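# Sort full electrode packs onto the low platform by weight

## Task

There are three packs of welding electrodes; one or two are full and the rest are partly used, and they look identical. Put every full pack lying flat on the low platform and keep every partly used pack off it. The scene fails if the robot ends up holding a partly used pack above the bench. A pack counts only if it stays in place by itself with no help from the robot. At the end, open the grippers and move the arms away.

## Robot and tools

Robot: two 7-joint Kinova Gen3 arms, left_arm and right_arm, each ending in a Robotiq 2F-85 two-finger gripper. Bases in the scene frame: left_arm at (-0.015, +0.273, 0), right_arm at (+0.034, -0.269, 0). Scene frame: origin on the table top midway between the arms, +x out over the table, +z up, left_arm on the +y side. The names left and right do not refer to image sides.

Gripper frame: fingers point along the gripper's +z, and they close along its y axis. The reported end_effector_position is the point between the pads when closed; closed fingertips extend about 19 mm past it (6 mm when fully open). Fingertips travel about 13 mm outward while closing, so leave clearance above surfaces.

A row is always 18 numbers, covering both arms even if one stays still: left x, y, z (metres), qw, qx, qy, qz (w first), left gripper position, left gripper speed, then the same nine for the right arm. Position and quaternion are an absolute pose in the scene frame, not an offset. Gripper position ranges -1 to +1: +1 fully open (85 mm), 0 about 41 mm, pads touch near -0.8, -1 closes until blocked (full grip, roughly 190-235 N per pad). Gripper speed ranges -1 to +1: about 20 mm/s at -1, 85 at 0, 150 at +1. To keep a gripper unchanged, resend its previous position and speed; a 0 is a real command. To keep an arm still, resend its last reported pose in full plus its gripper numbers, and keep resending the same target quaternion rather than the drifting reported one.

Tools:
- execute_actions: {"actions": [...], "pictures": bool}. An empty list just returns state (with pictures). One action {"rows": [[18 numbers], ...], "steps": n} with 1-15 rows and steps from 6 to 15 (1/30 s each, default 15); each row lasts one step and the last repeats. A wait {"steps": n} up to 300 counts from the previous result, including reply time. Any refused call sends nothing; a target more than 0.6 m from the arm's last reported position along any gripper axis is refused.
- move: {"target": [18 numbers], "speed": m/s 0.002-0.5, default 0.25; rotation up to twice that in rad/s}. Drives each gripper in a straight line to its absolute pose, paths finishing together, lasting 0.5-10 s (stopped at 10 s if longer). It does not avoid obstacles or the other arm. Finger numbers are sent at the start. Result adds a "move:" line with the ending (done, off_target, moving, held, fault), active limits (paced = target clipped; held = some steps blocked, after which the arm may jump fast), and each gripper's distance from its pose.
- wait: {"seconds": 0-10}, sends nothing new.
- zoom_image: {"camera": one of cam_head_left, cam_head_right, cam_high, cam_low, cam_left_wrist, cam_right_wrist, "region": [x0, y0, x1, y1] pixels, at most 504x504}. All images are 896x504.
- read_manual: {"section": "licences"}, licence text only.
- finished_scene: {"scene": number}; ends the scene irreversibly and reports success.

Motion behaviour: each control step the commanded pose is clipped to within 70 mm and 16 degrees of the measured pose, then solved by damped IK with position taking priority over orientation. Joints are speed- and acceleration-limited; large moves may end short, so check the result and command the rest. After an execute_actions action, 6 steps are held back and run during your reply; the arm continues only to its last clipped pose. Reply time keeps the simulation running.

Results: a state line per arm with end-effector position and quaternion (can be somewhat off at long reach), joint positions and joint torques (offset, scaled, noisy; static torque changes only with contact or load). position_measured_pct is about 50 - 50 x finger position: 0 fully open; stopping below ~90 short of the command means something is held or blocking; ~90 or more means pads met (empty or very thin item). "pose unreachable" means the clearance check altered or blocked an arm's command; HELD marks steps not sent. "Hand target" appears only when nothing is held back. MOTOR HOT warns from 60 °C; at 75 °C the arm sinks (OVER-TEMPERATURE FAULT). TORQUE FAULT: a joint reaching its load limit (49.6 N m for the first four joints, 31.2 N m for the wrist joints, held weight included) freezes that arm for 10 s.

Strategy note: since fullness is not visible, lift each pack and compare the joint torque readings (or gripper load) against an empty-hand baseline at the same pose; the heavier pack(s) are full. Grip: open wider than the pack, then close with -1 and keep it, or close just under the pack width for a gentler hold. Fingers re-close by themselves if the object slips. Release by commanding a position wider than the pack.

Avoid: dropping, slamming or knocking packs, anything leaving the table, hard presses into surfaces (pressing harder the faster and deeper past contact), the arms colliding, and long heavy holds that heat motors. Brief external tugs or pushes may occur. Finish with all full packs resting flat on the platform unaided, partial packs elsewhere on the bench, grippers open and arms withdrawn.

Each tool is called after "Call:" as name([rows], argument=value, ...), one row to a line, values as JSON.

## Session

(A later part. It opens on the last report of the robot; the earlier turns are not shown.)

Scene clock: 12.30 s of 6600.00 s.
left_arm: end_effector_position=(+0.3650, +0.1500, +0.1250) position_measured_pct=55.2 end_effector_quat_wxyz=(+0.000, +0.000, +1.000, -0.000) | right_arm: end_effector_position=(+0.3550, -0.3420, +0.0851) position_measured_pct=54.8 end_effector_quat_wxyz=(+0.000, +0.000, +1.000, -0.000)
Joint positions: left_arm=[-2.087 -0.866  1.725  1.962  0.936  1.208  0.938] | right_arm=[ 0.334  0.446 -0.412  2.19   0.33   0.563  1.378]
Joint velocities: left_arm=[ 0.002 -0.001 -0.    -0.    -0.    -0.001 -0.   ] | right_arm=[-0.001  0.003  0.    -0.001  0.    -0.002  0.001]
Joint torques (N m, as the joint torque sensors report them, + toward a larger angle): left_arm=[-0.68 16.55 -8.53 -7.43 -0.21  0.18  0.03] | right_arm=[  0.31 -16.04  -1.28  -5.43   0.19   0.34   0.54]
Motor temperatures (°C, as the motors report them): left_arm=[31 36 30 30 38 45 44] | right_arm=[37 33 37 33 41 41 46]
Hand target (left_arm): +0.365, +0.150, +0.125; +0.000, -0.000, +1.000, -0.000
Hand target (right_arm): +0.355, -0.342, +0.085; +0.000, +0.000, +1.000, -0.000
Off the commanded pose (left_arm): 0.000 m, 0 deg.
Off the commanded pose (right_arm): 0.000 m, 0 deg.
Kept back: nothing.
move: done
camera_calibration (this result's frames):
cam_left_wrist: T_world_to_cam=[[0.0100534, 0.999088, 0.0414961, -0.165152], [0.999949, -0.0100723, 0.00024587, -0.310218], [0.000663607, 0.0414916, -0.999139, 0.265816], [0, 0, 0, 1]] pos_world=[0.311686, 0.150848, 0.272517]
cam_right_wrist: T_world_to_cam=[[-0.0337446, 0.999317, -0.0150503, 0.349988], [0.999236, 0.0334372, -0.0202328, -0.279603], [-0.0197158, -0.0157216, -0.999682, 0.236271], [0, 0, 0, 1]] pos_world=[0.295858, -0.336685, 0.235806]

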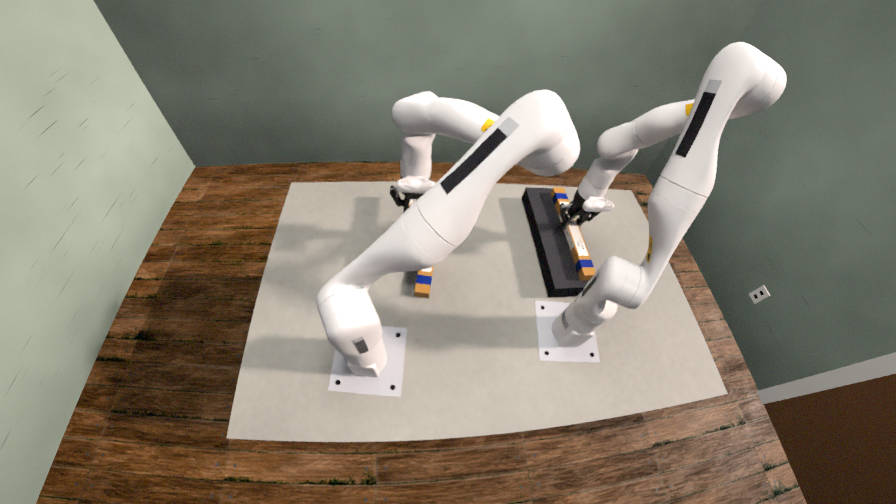

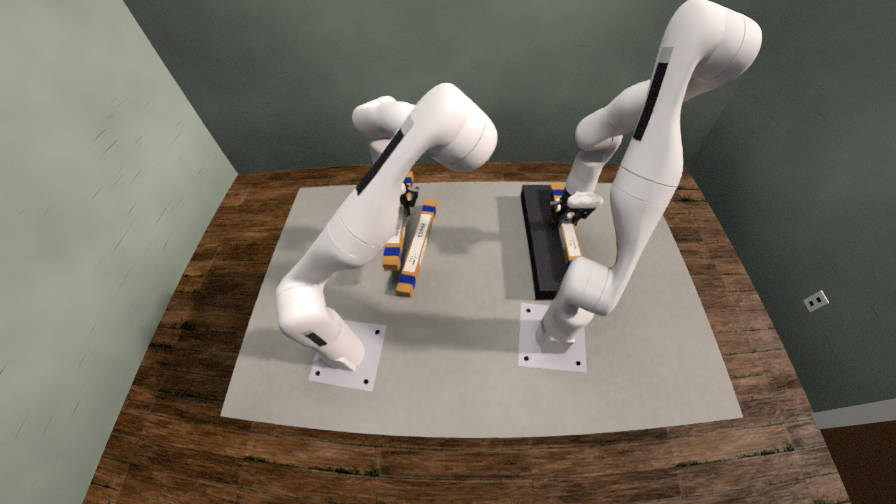

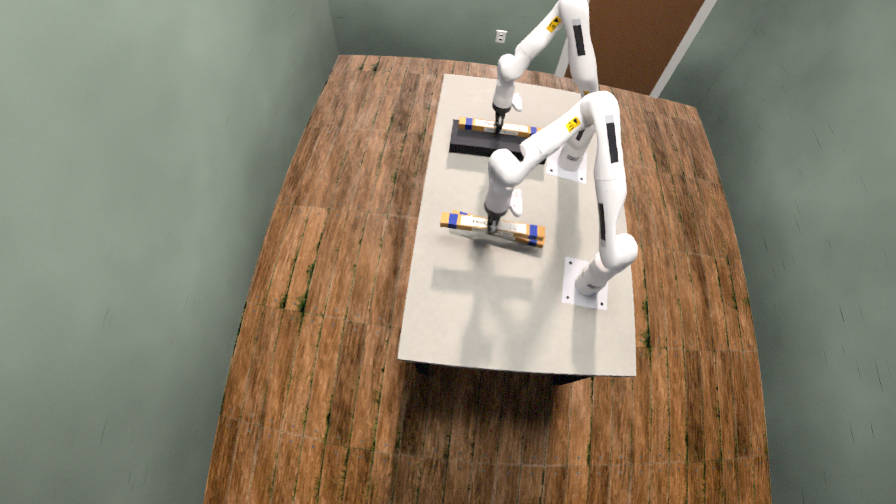

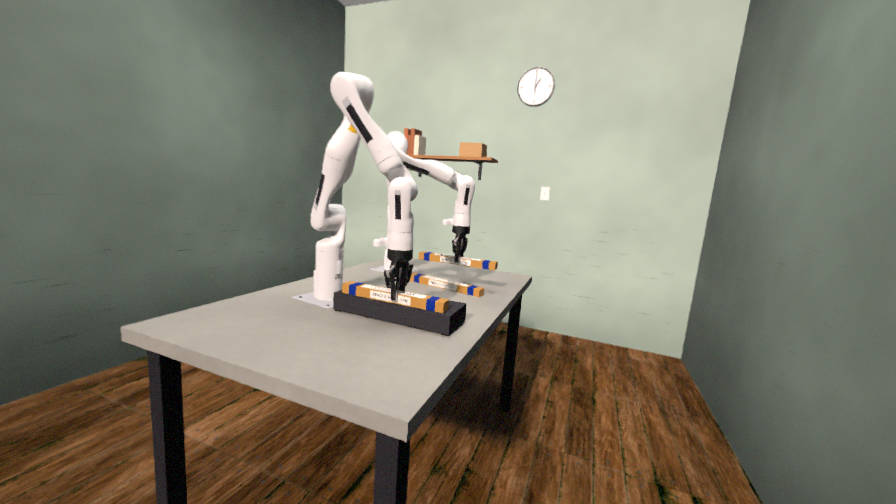

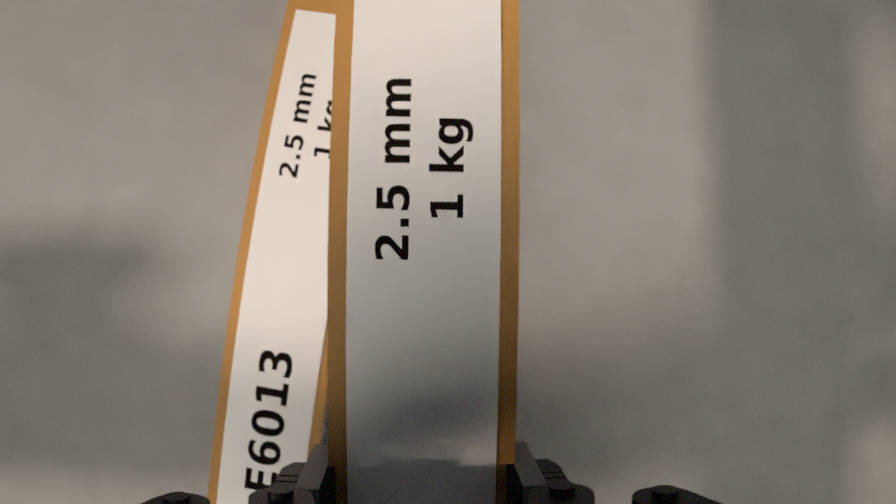

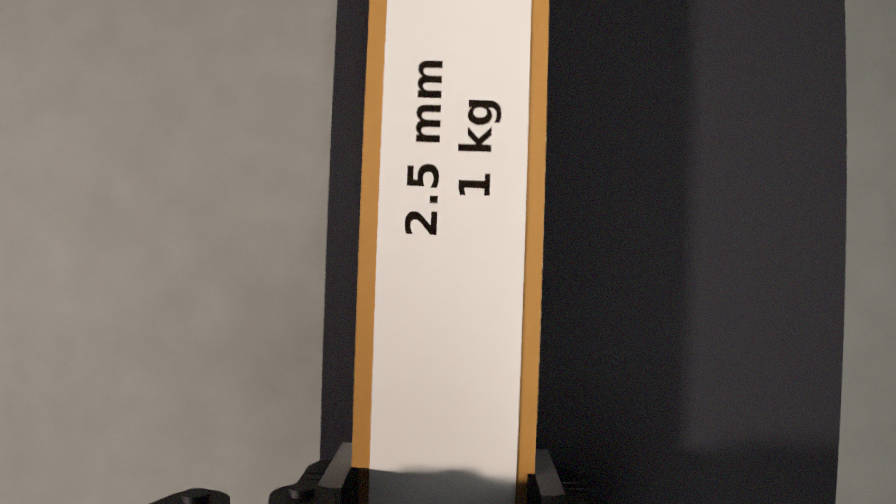

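Touching.

Call:
execute_actions([
  {"rows":[[0.365,0.15,0.125,0,0,1,0,-1,0,0.355,-0.342,0.085,0,0,1,0,0.6,0]],"steps":12},
])

Call:
execute_actions([
  {"rows":[[0.365,0.15,0.125,0,0,1,0,-1,0,0.355,-0.342,0.15,0,0,1,0,0.6,0]],"steps":12},
])

Call:
move(target=[0.35,-0.15,0.125,0,0,1,0,-1,0,0.12,-0.68,0.18,0,0.3,0.954,0,0.6,0])

Scene clock: 12.77 s of 6600.00 s.
left_arm: end_effector_position=(+0.3650, +0.1500, +0.1250) position_measured_pct=55.2 end_effector_quat_wxyz=(+0.000, +0.000, +1.000, -0.000) | right_arm: end_effector_position=(+0.3560, -0.3421, +0.0858) position_measured_pct=44.8 end_effector_quat_wxyz=(+0.001, -0.000, +1.000, -0.000)
Joint positions: left_arm=[-2.087 -0.866  1.725  1.962  0.936  1.208  0.938] | right_arm=[ 0.334  0.444 -0.412  2.189  0.33   0.563  1.378]
Joint velocities: left_arm=[ 0.001 -0.     0.     0.    -0.     0.001 -0.001] | right_arm=[-0.    -0.004 -0.001 -0.003  0.001 -0.004  0.001]
Joint torques (N m, as the joint torque sensors report them, + toward a larger angle): left_arm=[-0.52 16.81 -8.4  -7.24 -0.03  0.16  0.1 ] | right_arm=[  0.28 -13.01  -0.84  -3.68   0.22   0.05   0.49]
Motor temperatures (°C, as the motors report them): left_arm=[31 36 30 30 38 45 44] | right_arm=[37 33 37 33 41 41 46]
Steps of this call (steps 1 to 8: nothing new was sent; steps 9 to 14: the first 6 steps of this action). Readings (end_effector_position | what the end effector reports):
9: left_arm (+0.3650, +0.1500, +0.1250) | right_arm (+0.3550, -0.3420, +0.0850) | left_arm position_measured_pct=55.2 | right_arm position_measured_pct=54.8
10: left_arm (+0.3650, +0.1500, +0.1250) | right_arm (+0.3550, -0.3420, +0.0850) | left_arm position_measured_pct=55.2 | right_arm position_measured_pct=54.8
12: left_arm (+0.3650, +0.1500, +0.1250) | right_arm (+0.3552, -0.3420, +0.0852) | left_arm position_measured_pct=55.2 | right_arm position_measured_pct=50.4
14: the state above

Scene clock: 13.17 s of 6600.00 s.
left_arm: end_effector_position=(+0.3650, +0.1500, +0.1250) position_measured_pct=55.2 end_effector_quat_wxyz=(+0.000, +0.000, +1.000, -0.000) | right_arm: end_effector_position=(+0.3567, -0.3435, +0.1179) position_measured_pct=20.2 end_effector_quat_wxyz=(+0.007, +0.003, +1.000, -0.006)
Joint positions: left_arm=[-2.087 -0.866  1.725  1.962  0.936  1.208  0.938] | right_arm=[ 0.364  0.363 -0.445  2.16   0.273  0.654  1.425]
Joint velocities: left_arm=[ 0.001  0.001  0.     0.    -0.    -0.001  0.001] | right_arm=[ 0.272 -0.7   -0.335 -0.344 -0.617  0.941  0.534]
Joint torques (N m, as the joint torque sensors report them, + toward a larger angle): left_arm=[-0.69 16.6  -8.39 -7.32 -0.21  0.15  0.04] | right_arm=[ -0.17 -11.78  -1.36  -4.8    0.3   -0.06   0.2 ]
Motor temperatures (°C, as the motors report them): left_arm=[31 36 30 30 38 45 44] | right_arm=[37 33 37 33 41 41 46]
Off your previous action's commanded pose (left_arm): 0.000 m, 0 deg at its last step (step 6 of this call).
Off your previous action's commanded pose (right_arm): 0.000 m, 0 deg at its last step (step 6 of this call).
Steps of this call (steps 1 to 6: the last 6 steps of your previous action; steps 7 to 12: the first 6 steps of this action). Readings (end_effector_position | what the end effector reports):
7: left_arm (+0.3650, +0.1500, +0.1250) | right_arm (+0.3552, -0.3422, +0.0855) | left_arm position_measured_pct=55.2 | right_arm position_measured_pct=24.2
8: left_arm (+0.3650, +0.1500, +0.1250) | right_arm (+0.3554, -0.3428, +0.0877) | left_arm position_measured_pct=55.2 | right_arm position_measured_pct=22.2
10: left_arm (+0.3650, +0.1500, +0.1250) | right_arm (+0.3564, -0.3439, +0.0989) | left_arm position_measured_pct=55.2 | right_arm position_measured_pct=20.6
12: the state above

Scene clock: 15.73 s of 6600.00 s.
left_arm: end_effector_position=(+0.3489, -0.1494, +0.1246) position_measured_pct=55.2 end_effector_quat_wxyz=(-0.001, +0.000, +1.000, +0.001) | right_arm: end_effector_position=(+0.1204, -0.6803, +0.1805) position_measured_pct=19.8 end_effector_quat_wxyz=(+0.001, +0.299, +0.954, -0.001)
Joint positions: left_arm=[-1.794 -1.08   1.811  1.378  1.039  1.457  1.728] | right_arm=[ 1.237  0.395 -0.084  1.79   0.038  0.954  2.231]
Joint velocities: left_arm=[-0.006 -0.004  0.001 -0.001 -0.001  0.     0.001] | right_arm=[ 0.004  0.007  0.005 -0.003 -0.     0.002  0.   ]
Joint torques (N m, as the joint torque sensors report them, + toward a larger angle): left_arm=[ -0.3   24.86 -10.16  -6.78  -0.16   0.23  -0.01] | right_arm=[  0.48 -16.28   0.12  -6.79  -0.1    0.05   0.38]
Motor temperatures (°C, as the motors report them): left_arm=[31 36 30 30 38 45 44] | right_arm=[37 33 37 33 41 41 46]
Hand target (left_arm): +0.349, -0.149, +0.124; -0.001, +0.000, +1.000, +0.001
Hand target (right_arm): +0.120, -0.680, +0.180; +0.001, +0.300, +0.954, -0.001
Off your previous action's commanded pose (left_arm): 0.000 m, 0 deg at its last step (step 6 of this call).
Off your previous action's commanded pose (right_arm): 0.003 m, 0 deg at its last step (step 6 of this call).
Off the commanded pose (left_arm): 0.001 m, 0 deg.
Off the commanded pose (right_arm): 0.001 m, 0 deg.
Kept back: nothing.
move: done
camera_calibration (this result's frames):
cam_left_wrist: T_world_to_cam=[[0.0110541, 0.99901, 0.0430843, 0.133614], [0.999938, -0.0109934, -0.00164547, -0.297063], [-0.0011702, 0.0430998, -0.99907, 0.278679], [0, 0, 0, 1]] pos_world=[0.295894, -0.148759, 0.272175]
cam_right_wrist: T_world_to_cam=[[0.543178, 0.83946, -0.0162896, 0.503597], [0.839288, -0.543406, -0.0174677, -0.405566], [-0.0235153, -0.0041836, -0.999715, 0.330045], [0, 0, 0, 1]] pos_world=[0.0746047, -0.641756, 0.33107]

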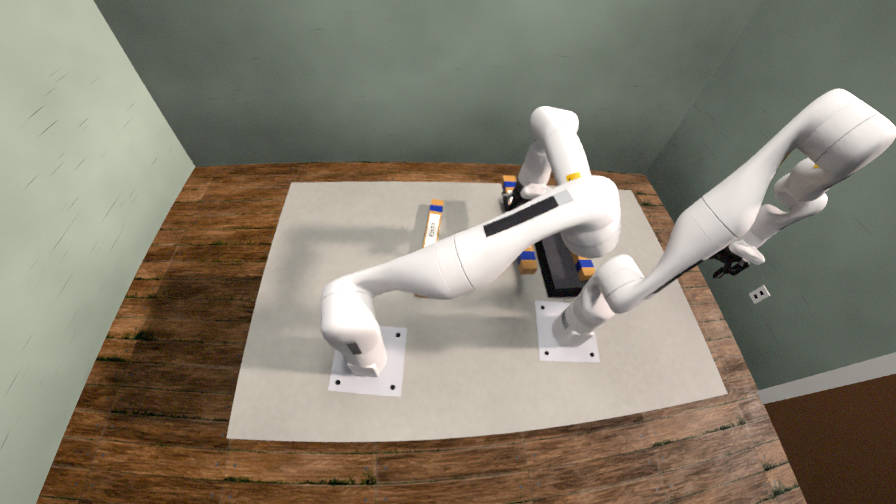

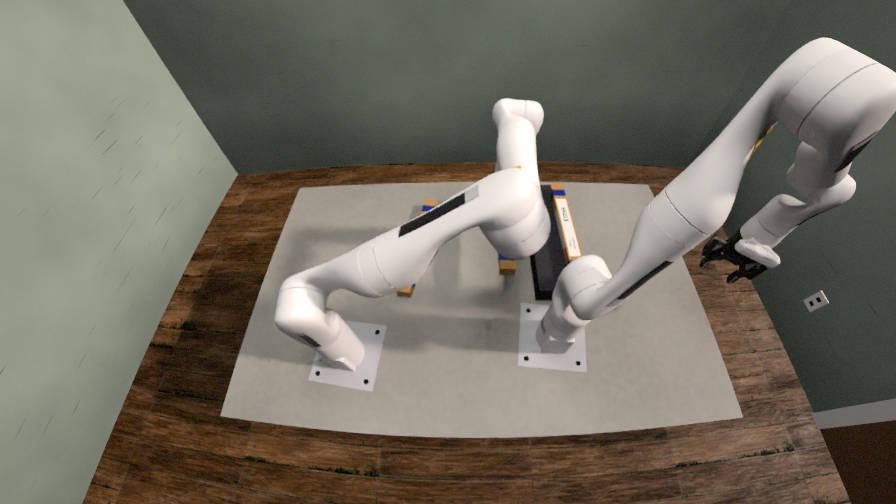

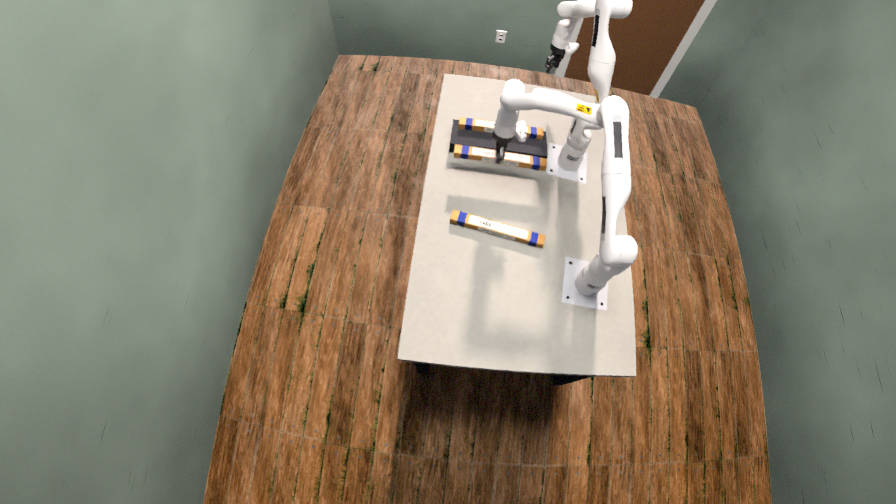

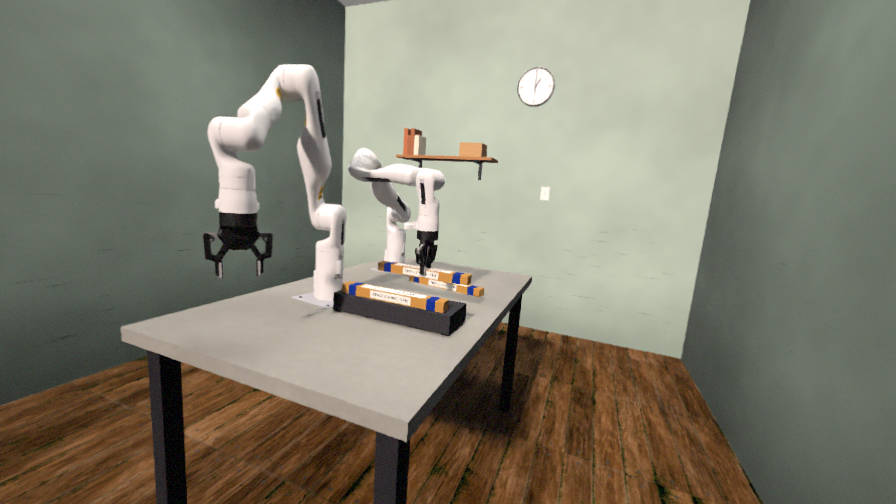

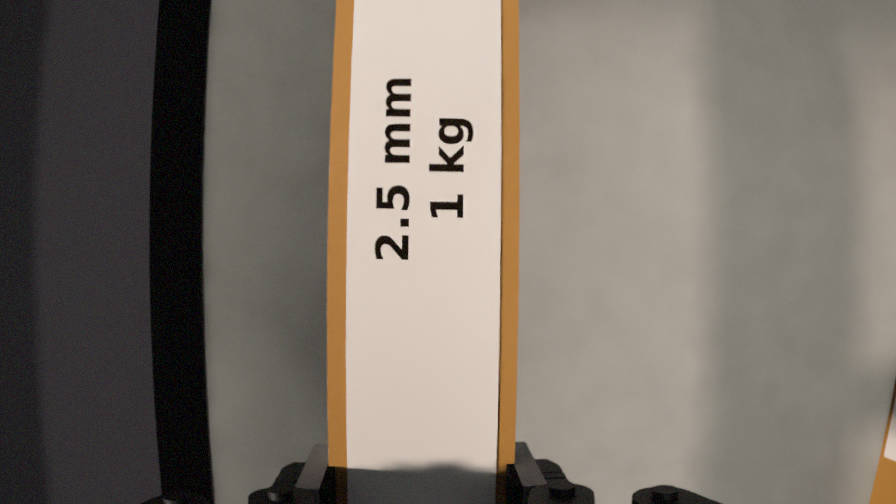

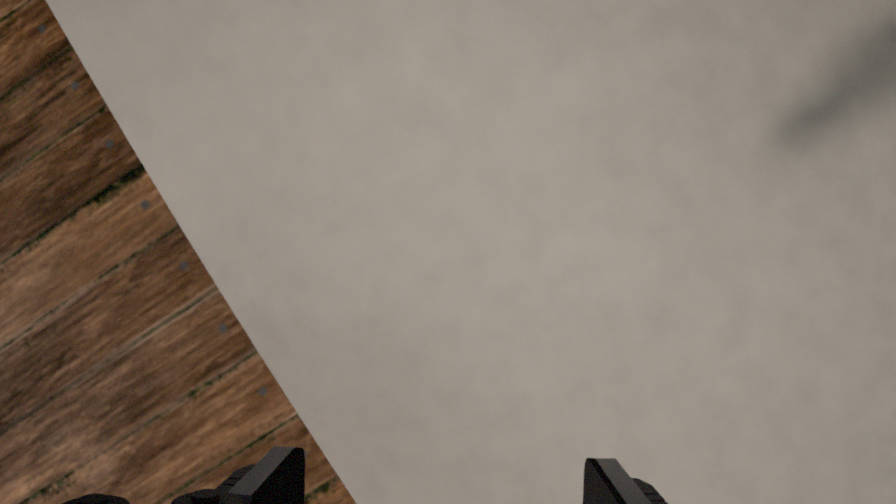

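Call:
move(target=[0.35,-0.274,0.102,0,0,1,0,-1,0,0.12,-0.68,0.18,0,0.3,0.954,0,0.6,0], speed=0.12)

Call:
move(target=[0.35,-0.274,0.088,0,0,1,0,-1,0,0.12,-0.68,0.18,0,0.3,0.954,0,0.6,0], speed=0.015)

Scene clock: 17.43 s of 6600.00 s.
left_arm: end_effector_position=(+0.3492, -0.2739, +0.1019) position_measured_pct=55.2 end_effector_quat_wxyz=(-0.000, +0.001, +1.000, +0.000) | right_arm: end_effector_position=(+0.1200, -0.6800, +0.1800) position_measured_pct=19.8 end_effector_quat_wxyz=(+0.000, +0.300, +0.954, -0.000)
Joint positions: left_arm=[-1.881 -1.225  1.879  0.891  1.112  1.563  2.093] | right_arm=[ 1.236  0.397 -0.083  1.789  0.039  0.957  2.229]
Joint velocities: left_arm=[-0.01  -0.005 -0.001 -0.004 -0.002  0.002  0.001] | right_arm=[-0.001  0.    -0.    -0.     0.001 -0.    -0.001]
Joint torques (N m, as the joint torque sensors report them, + toward a larger angle): left_arm=[-0.33 31.37 -8.2  -6.08  0.12  0.26  0.11] | right_arm=[  0.19 -15.9    0.01  -6.69   0.2    0.08   0.58]
Motor temperatures (°C, as the motors report them): left_arm=[31 36 30 30 38 45 44] | right_arm=[37 33 37 33 41 41 46]
Hand target (left_arm): +0.350, -0.274, +0.102; -0.001, +0.000, +1.000, +0.001
Hand target (right_arm): +0.120, -0.680, +0.180; +0.000, +0.300, +0.954, +0.000
Off the commanded pose (left_arm): 0.001 m, 0 deg.
Off the commanded pose (right_arm): 0.000 m, 0 deg.
Kept back: nothing.
move: done
camera_calibration (this result's frames):
cam_left_wrist: T_world_to_cam=[[0.0111535, 0.999046, 0.0422227, 0.259025], [0.999938, -0.0111332, -0.000715161, -0.298849], [-0.000244404, 0.0422281, -0.999108, 0.260832], [0, 0, 0, 1]] pos_world=[0.296005, -0.27312, 0.249449]
cam_right_wrist: T_world_to_cam=[[0.544216, 0.838813, -0.014856, 0.502692], [0.838569, -0.544417, -0.0203082, -0.405168], [-0.0251226, -0.00140569, -0.999683, 0.331623], [0, 0, 0, 1]] pos_world=[0.0745188, -0.641779, 0.330757]

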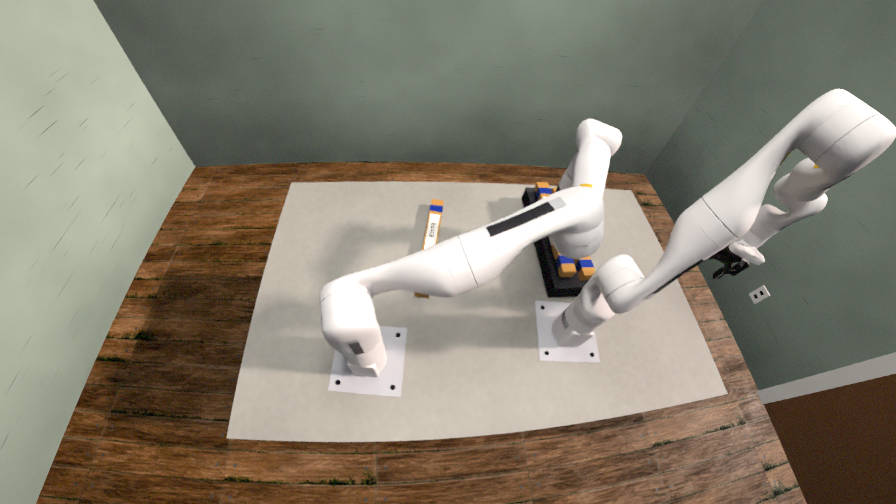

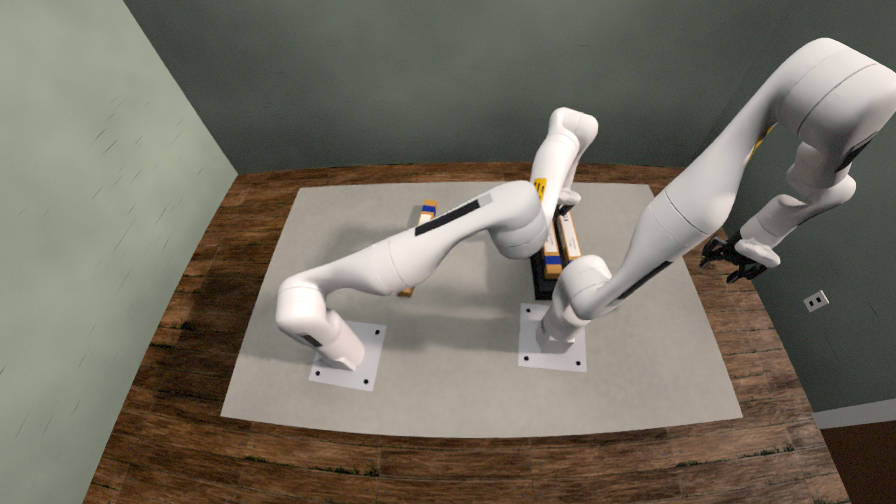

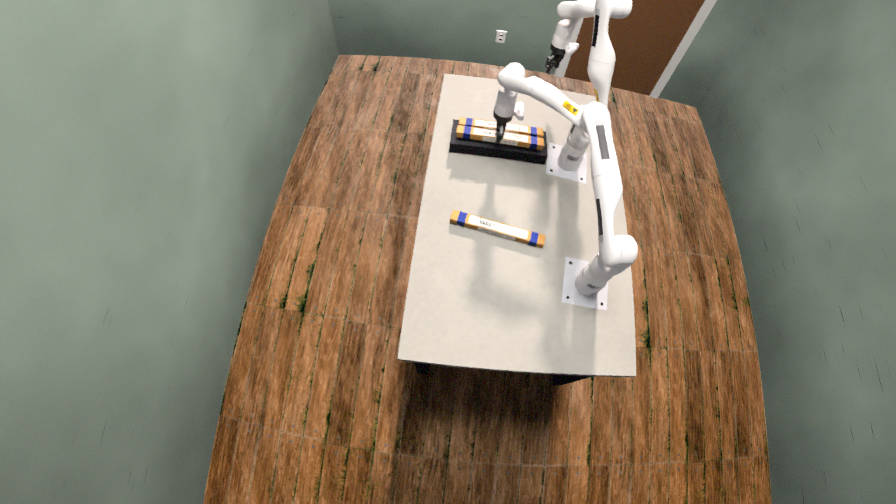

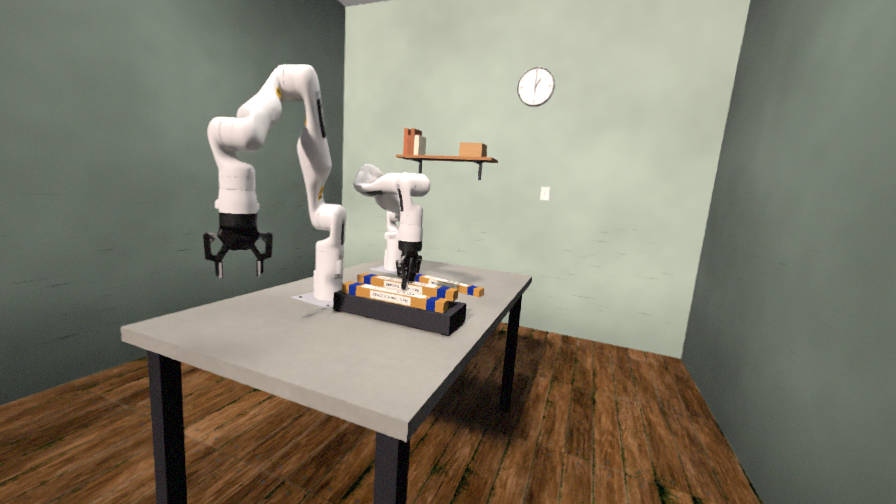

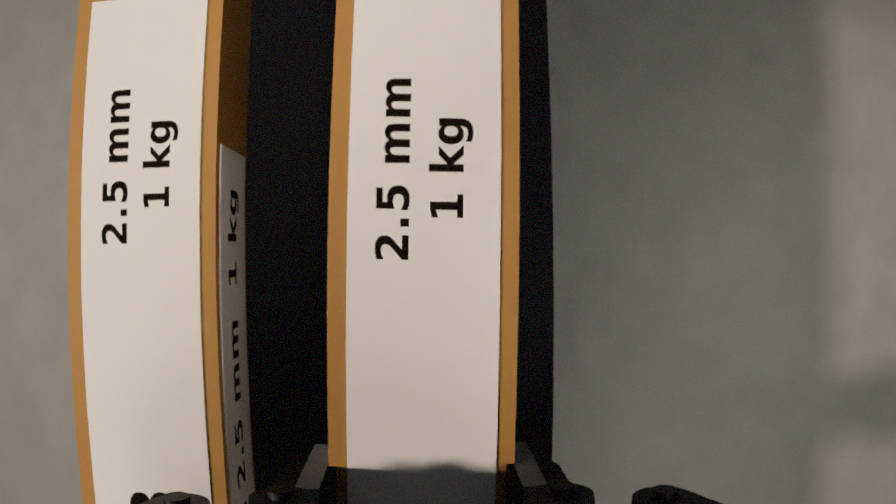

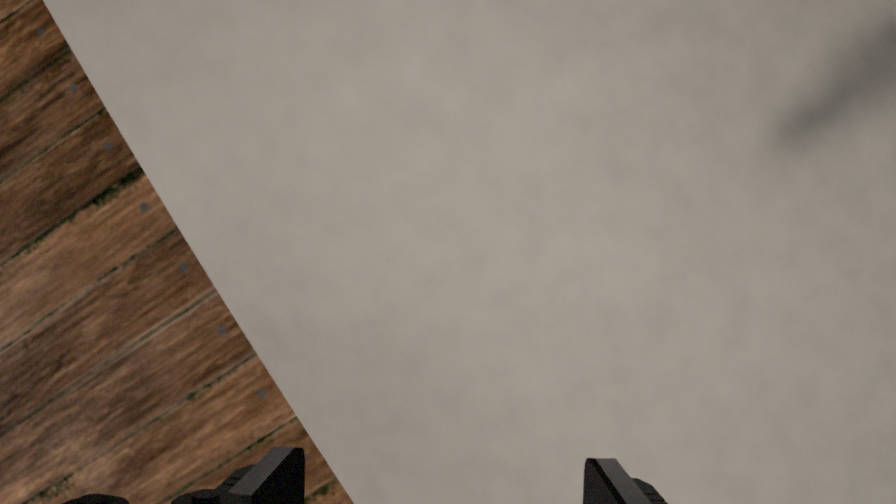

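Scene clock: 18.57 s of 6600.00 s.
left_arm: end_effector_position=(+0.3500, -0.2740, +0.0880) position_measured_pct=55.2 end_effector_quat_wxyz=(+0.000, -0.000, +1.000, -0.000) | right_arm: end_effector_position=(+0.1200, -0.6800, +0.1800) position_measured_pct=19.8 end_effector_quat_wxyz=(+0.000, +0.300, +0.954, -0.000)
Joint positions: left_arm=[-1.878 -1.242  1.885  0.907  1.122  1.54   2.085] | right_arm=[ 1.236  0.397 -0.083  1.789  0.039  0.957  2.229]
Joint velocities: left_arm=[ 0.001 -0.001  0.001  0.    -0.    -0.001 -0.   ] | right_arm=[-0.001  0.    -0.     0.     0.001 -0.    -0.001]
Joint torques (N m, as the joint torque sensors report them, + toward a larger angle): left_arm=[-0.46 31.33 -8.48 -5.65  0.04  0.18  0.  ] | right_arm=[  0.15 -16.    -0.2   -6.9    0.19   0.03   0.43]
Motor temperatures (°C, as the motors report them): left_arm=[31 36 30 30 38 45 44] | right_arm=[37 33 37 33 41 41 46]
Hand target (left_arm): +0.350, -0.274, +0.088; +0.000, -0.000, +1.000, -0.000
Hand target (right_arm): +0.120, -0.680, +0.180; +0.000, +0.300, +0.954, +0.000
Off the commanded pose (left_arm): 0.000 m, 0 deg.
Off the commanded pose (right_arm): 0.000 m, 0 deg.
Kept back: nothing.
move: done
camera_calibration (this result's frames):
cam_left_wrist: T_world_to_cam=[[0.0099395, 0.999091, 0.0414642, 0.260143], [0.99995, -0.00995877, 0.000258182, -0.299447], [0.00067088, 0.0414596, -0.99914, 0.24644], [0, 0, 0, 1]] pos_world=[0.296681, -0.273106, 0.235519]
cam_right_wrist: T_world_to_cam=[[0.544214, 0.838815, -0.0148579, 0.502694], [0.83857, -0.544415, -0.0203113, -0.405165], [-0.0251263, -0.0014057, -0.999683, 0.331624], [0, 0, 0, 1]] pos_world=[0.0745182, -0.641779, 0.330758]

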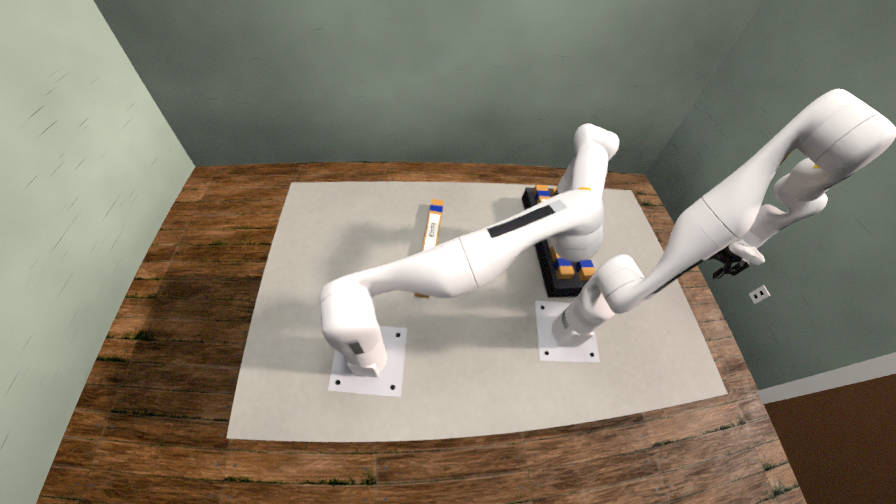

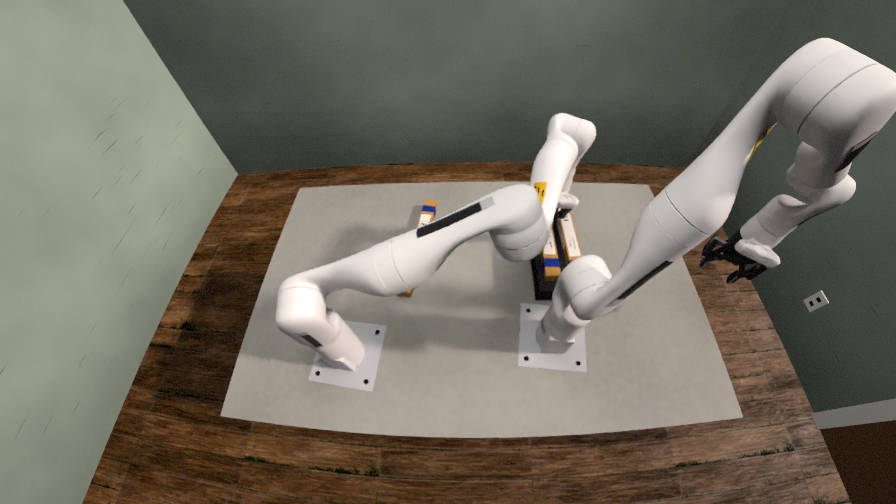

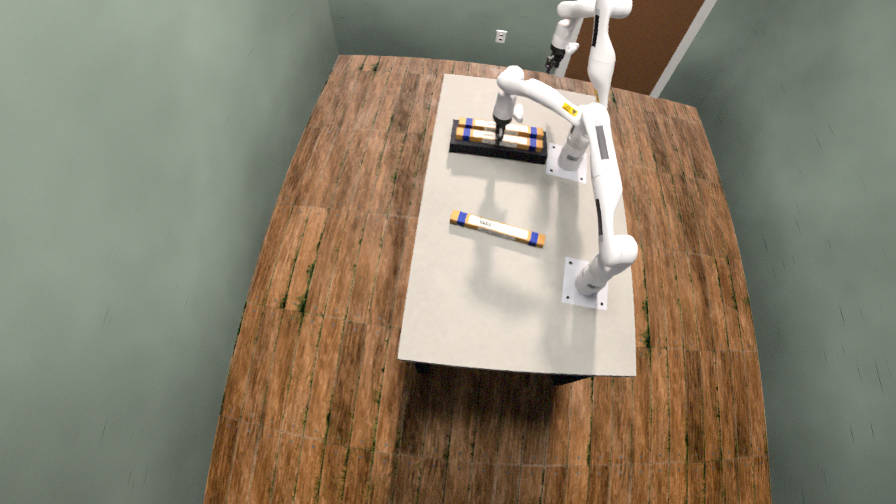

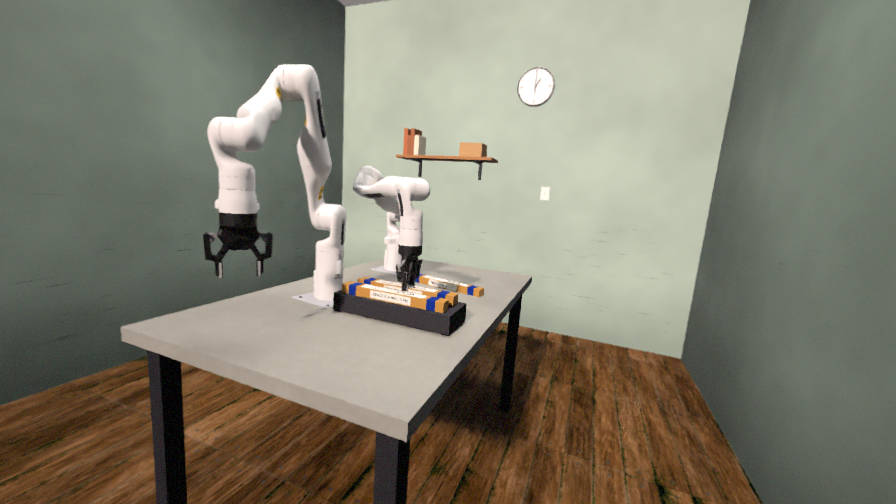

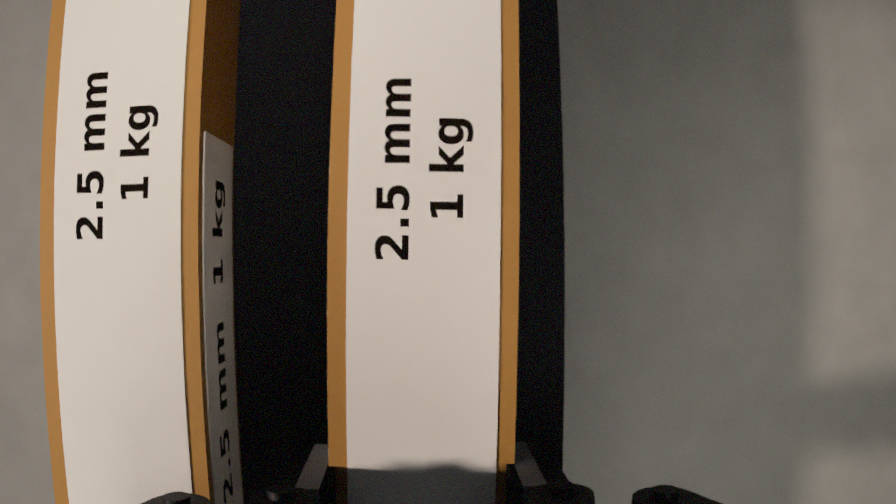

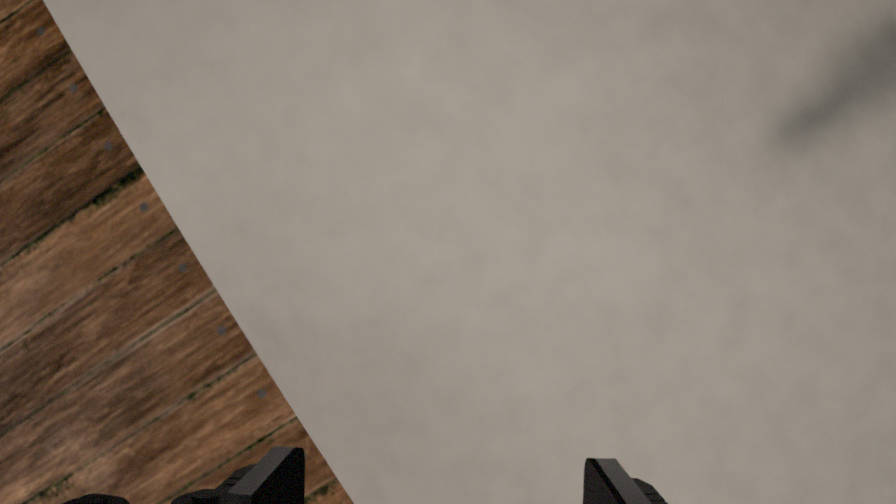

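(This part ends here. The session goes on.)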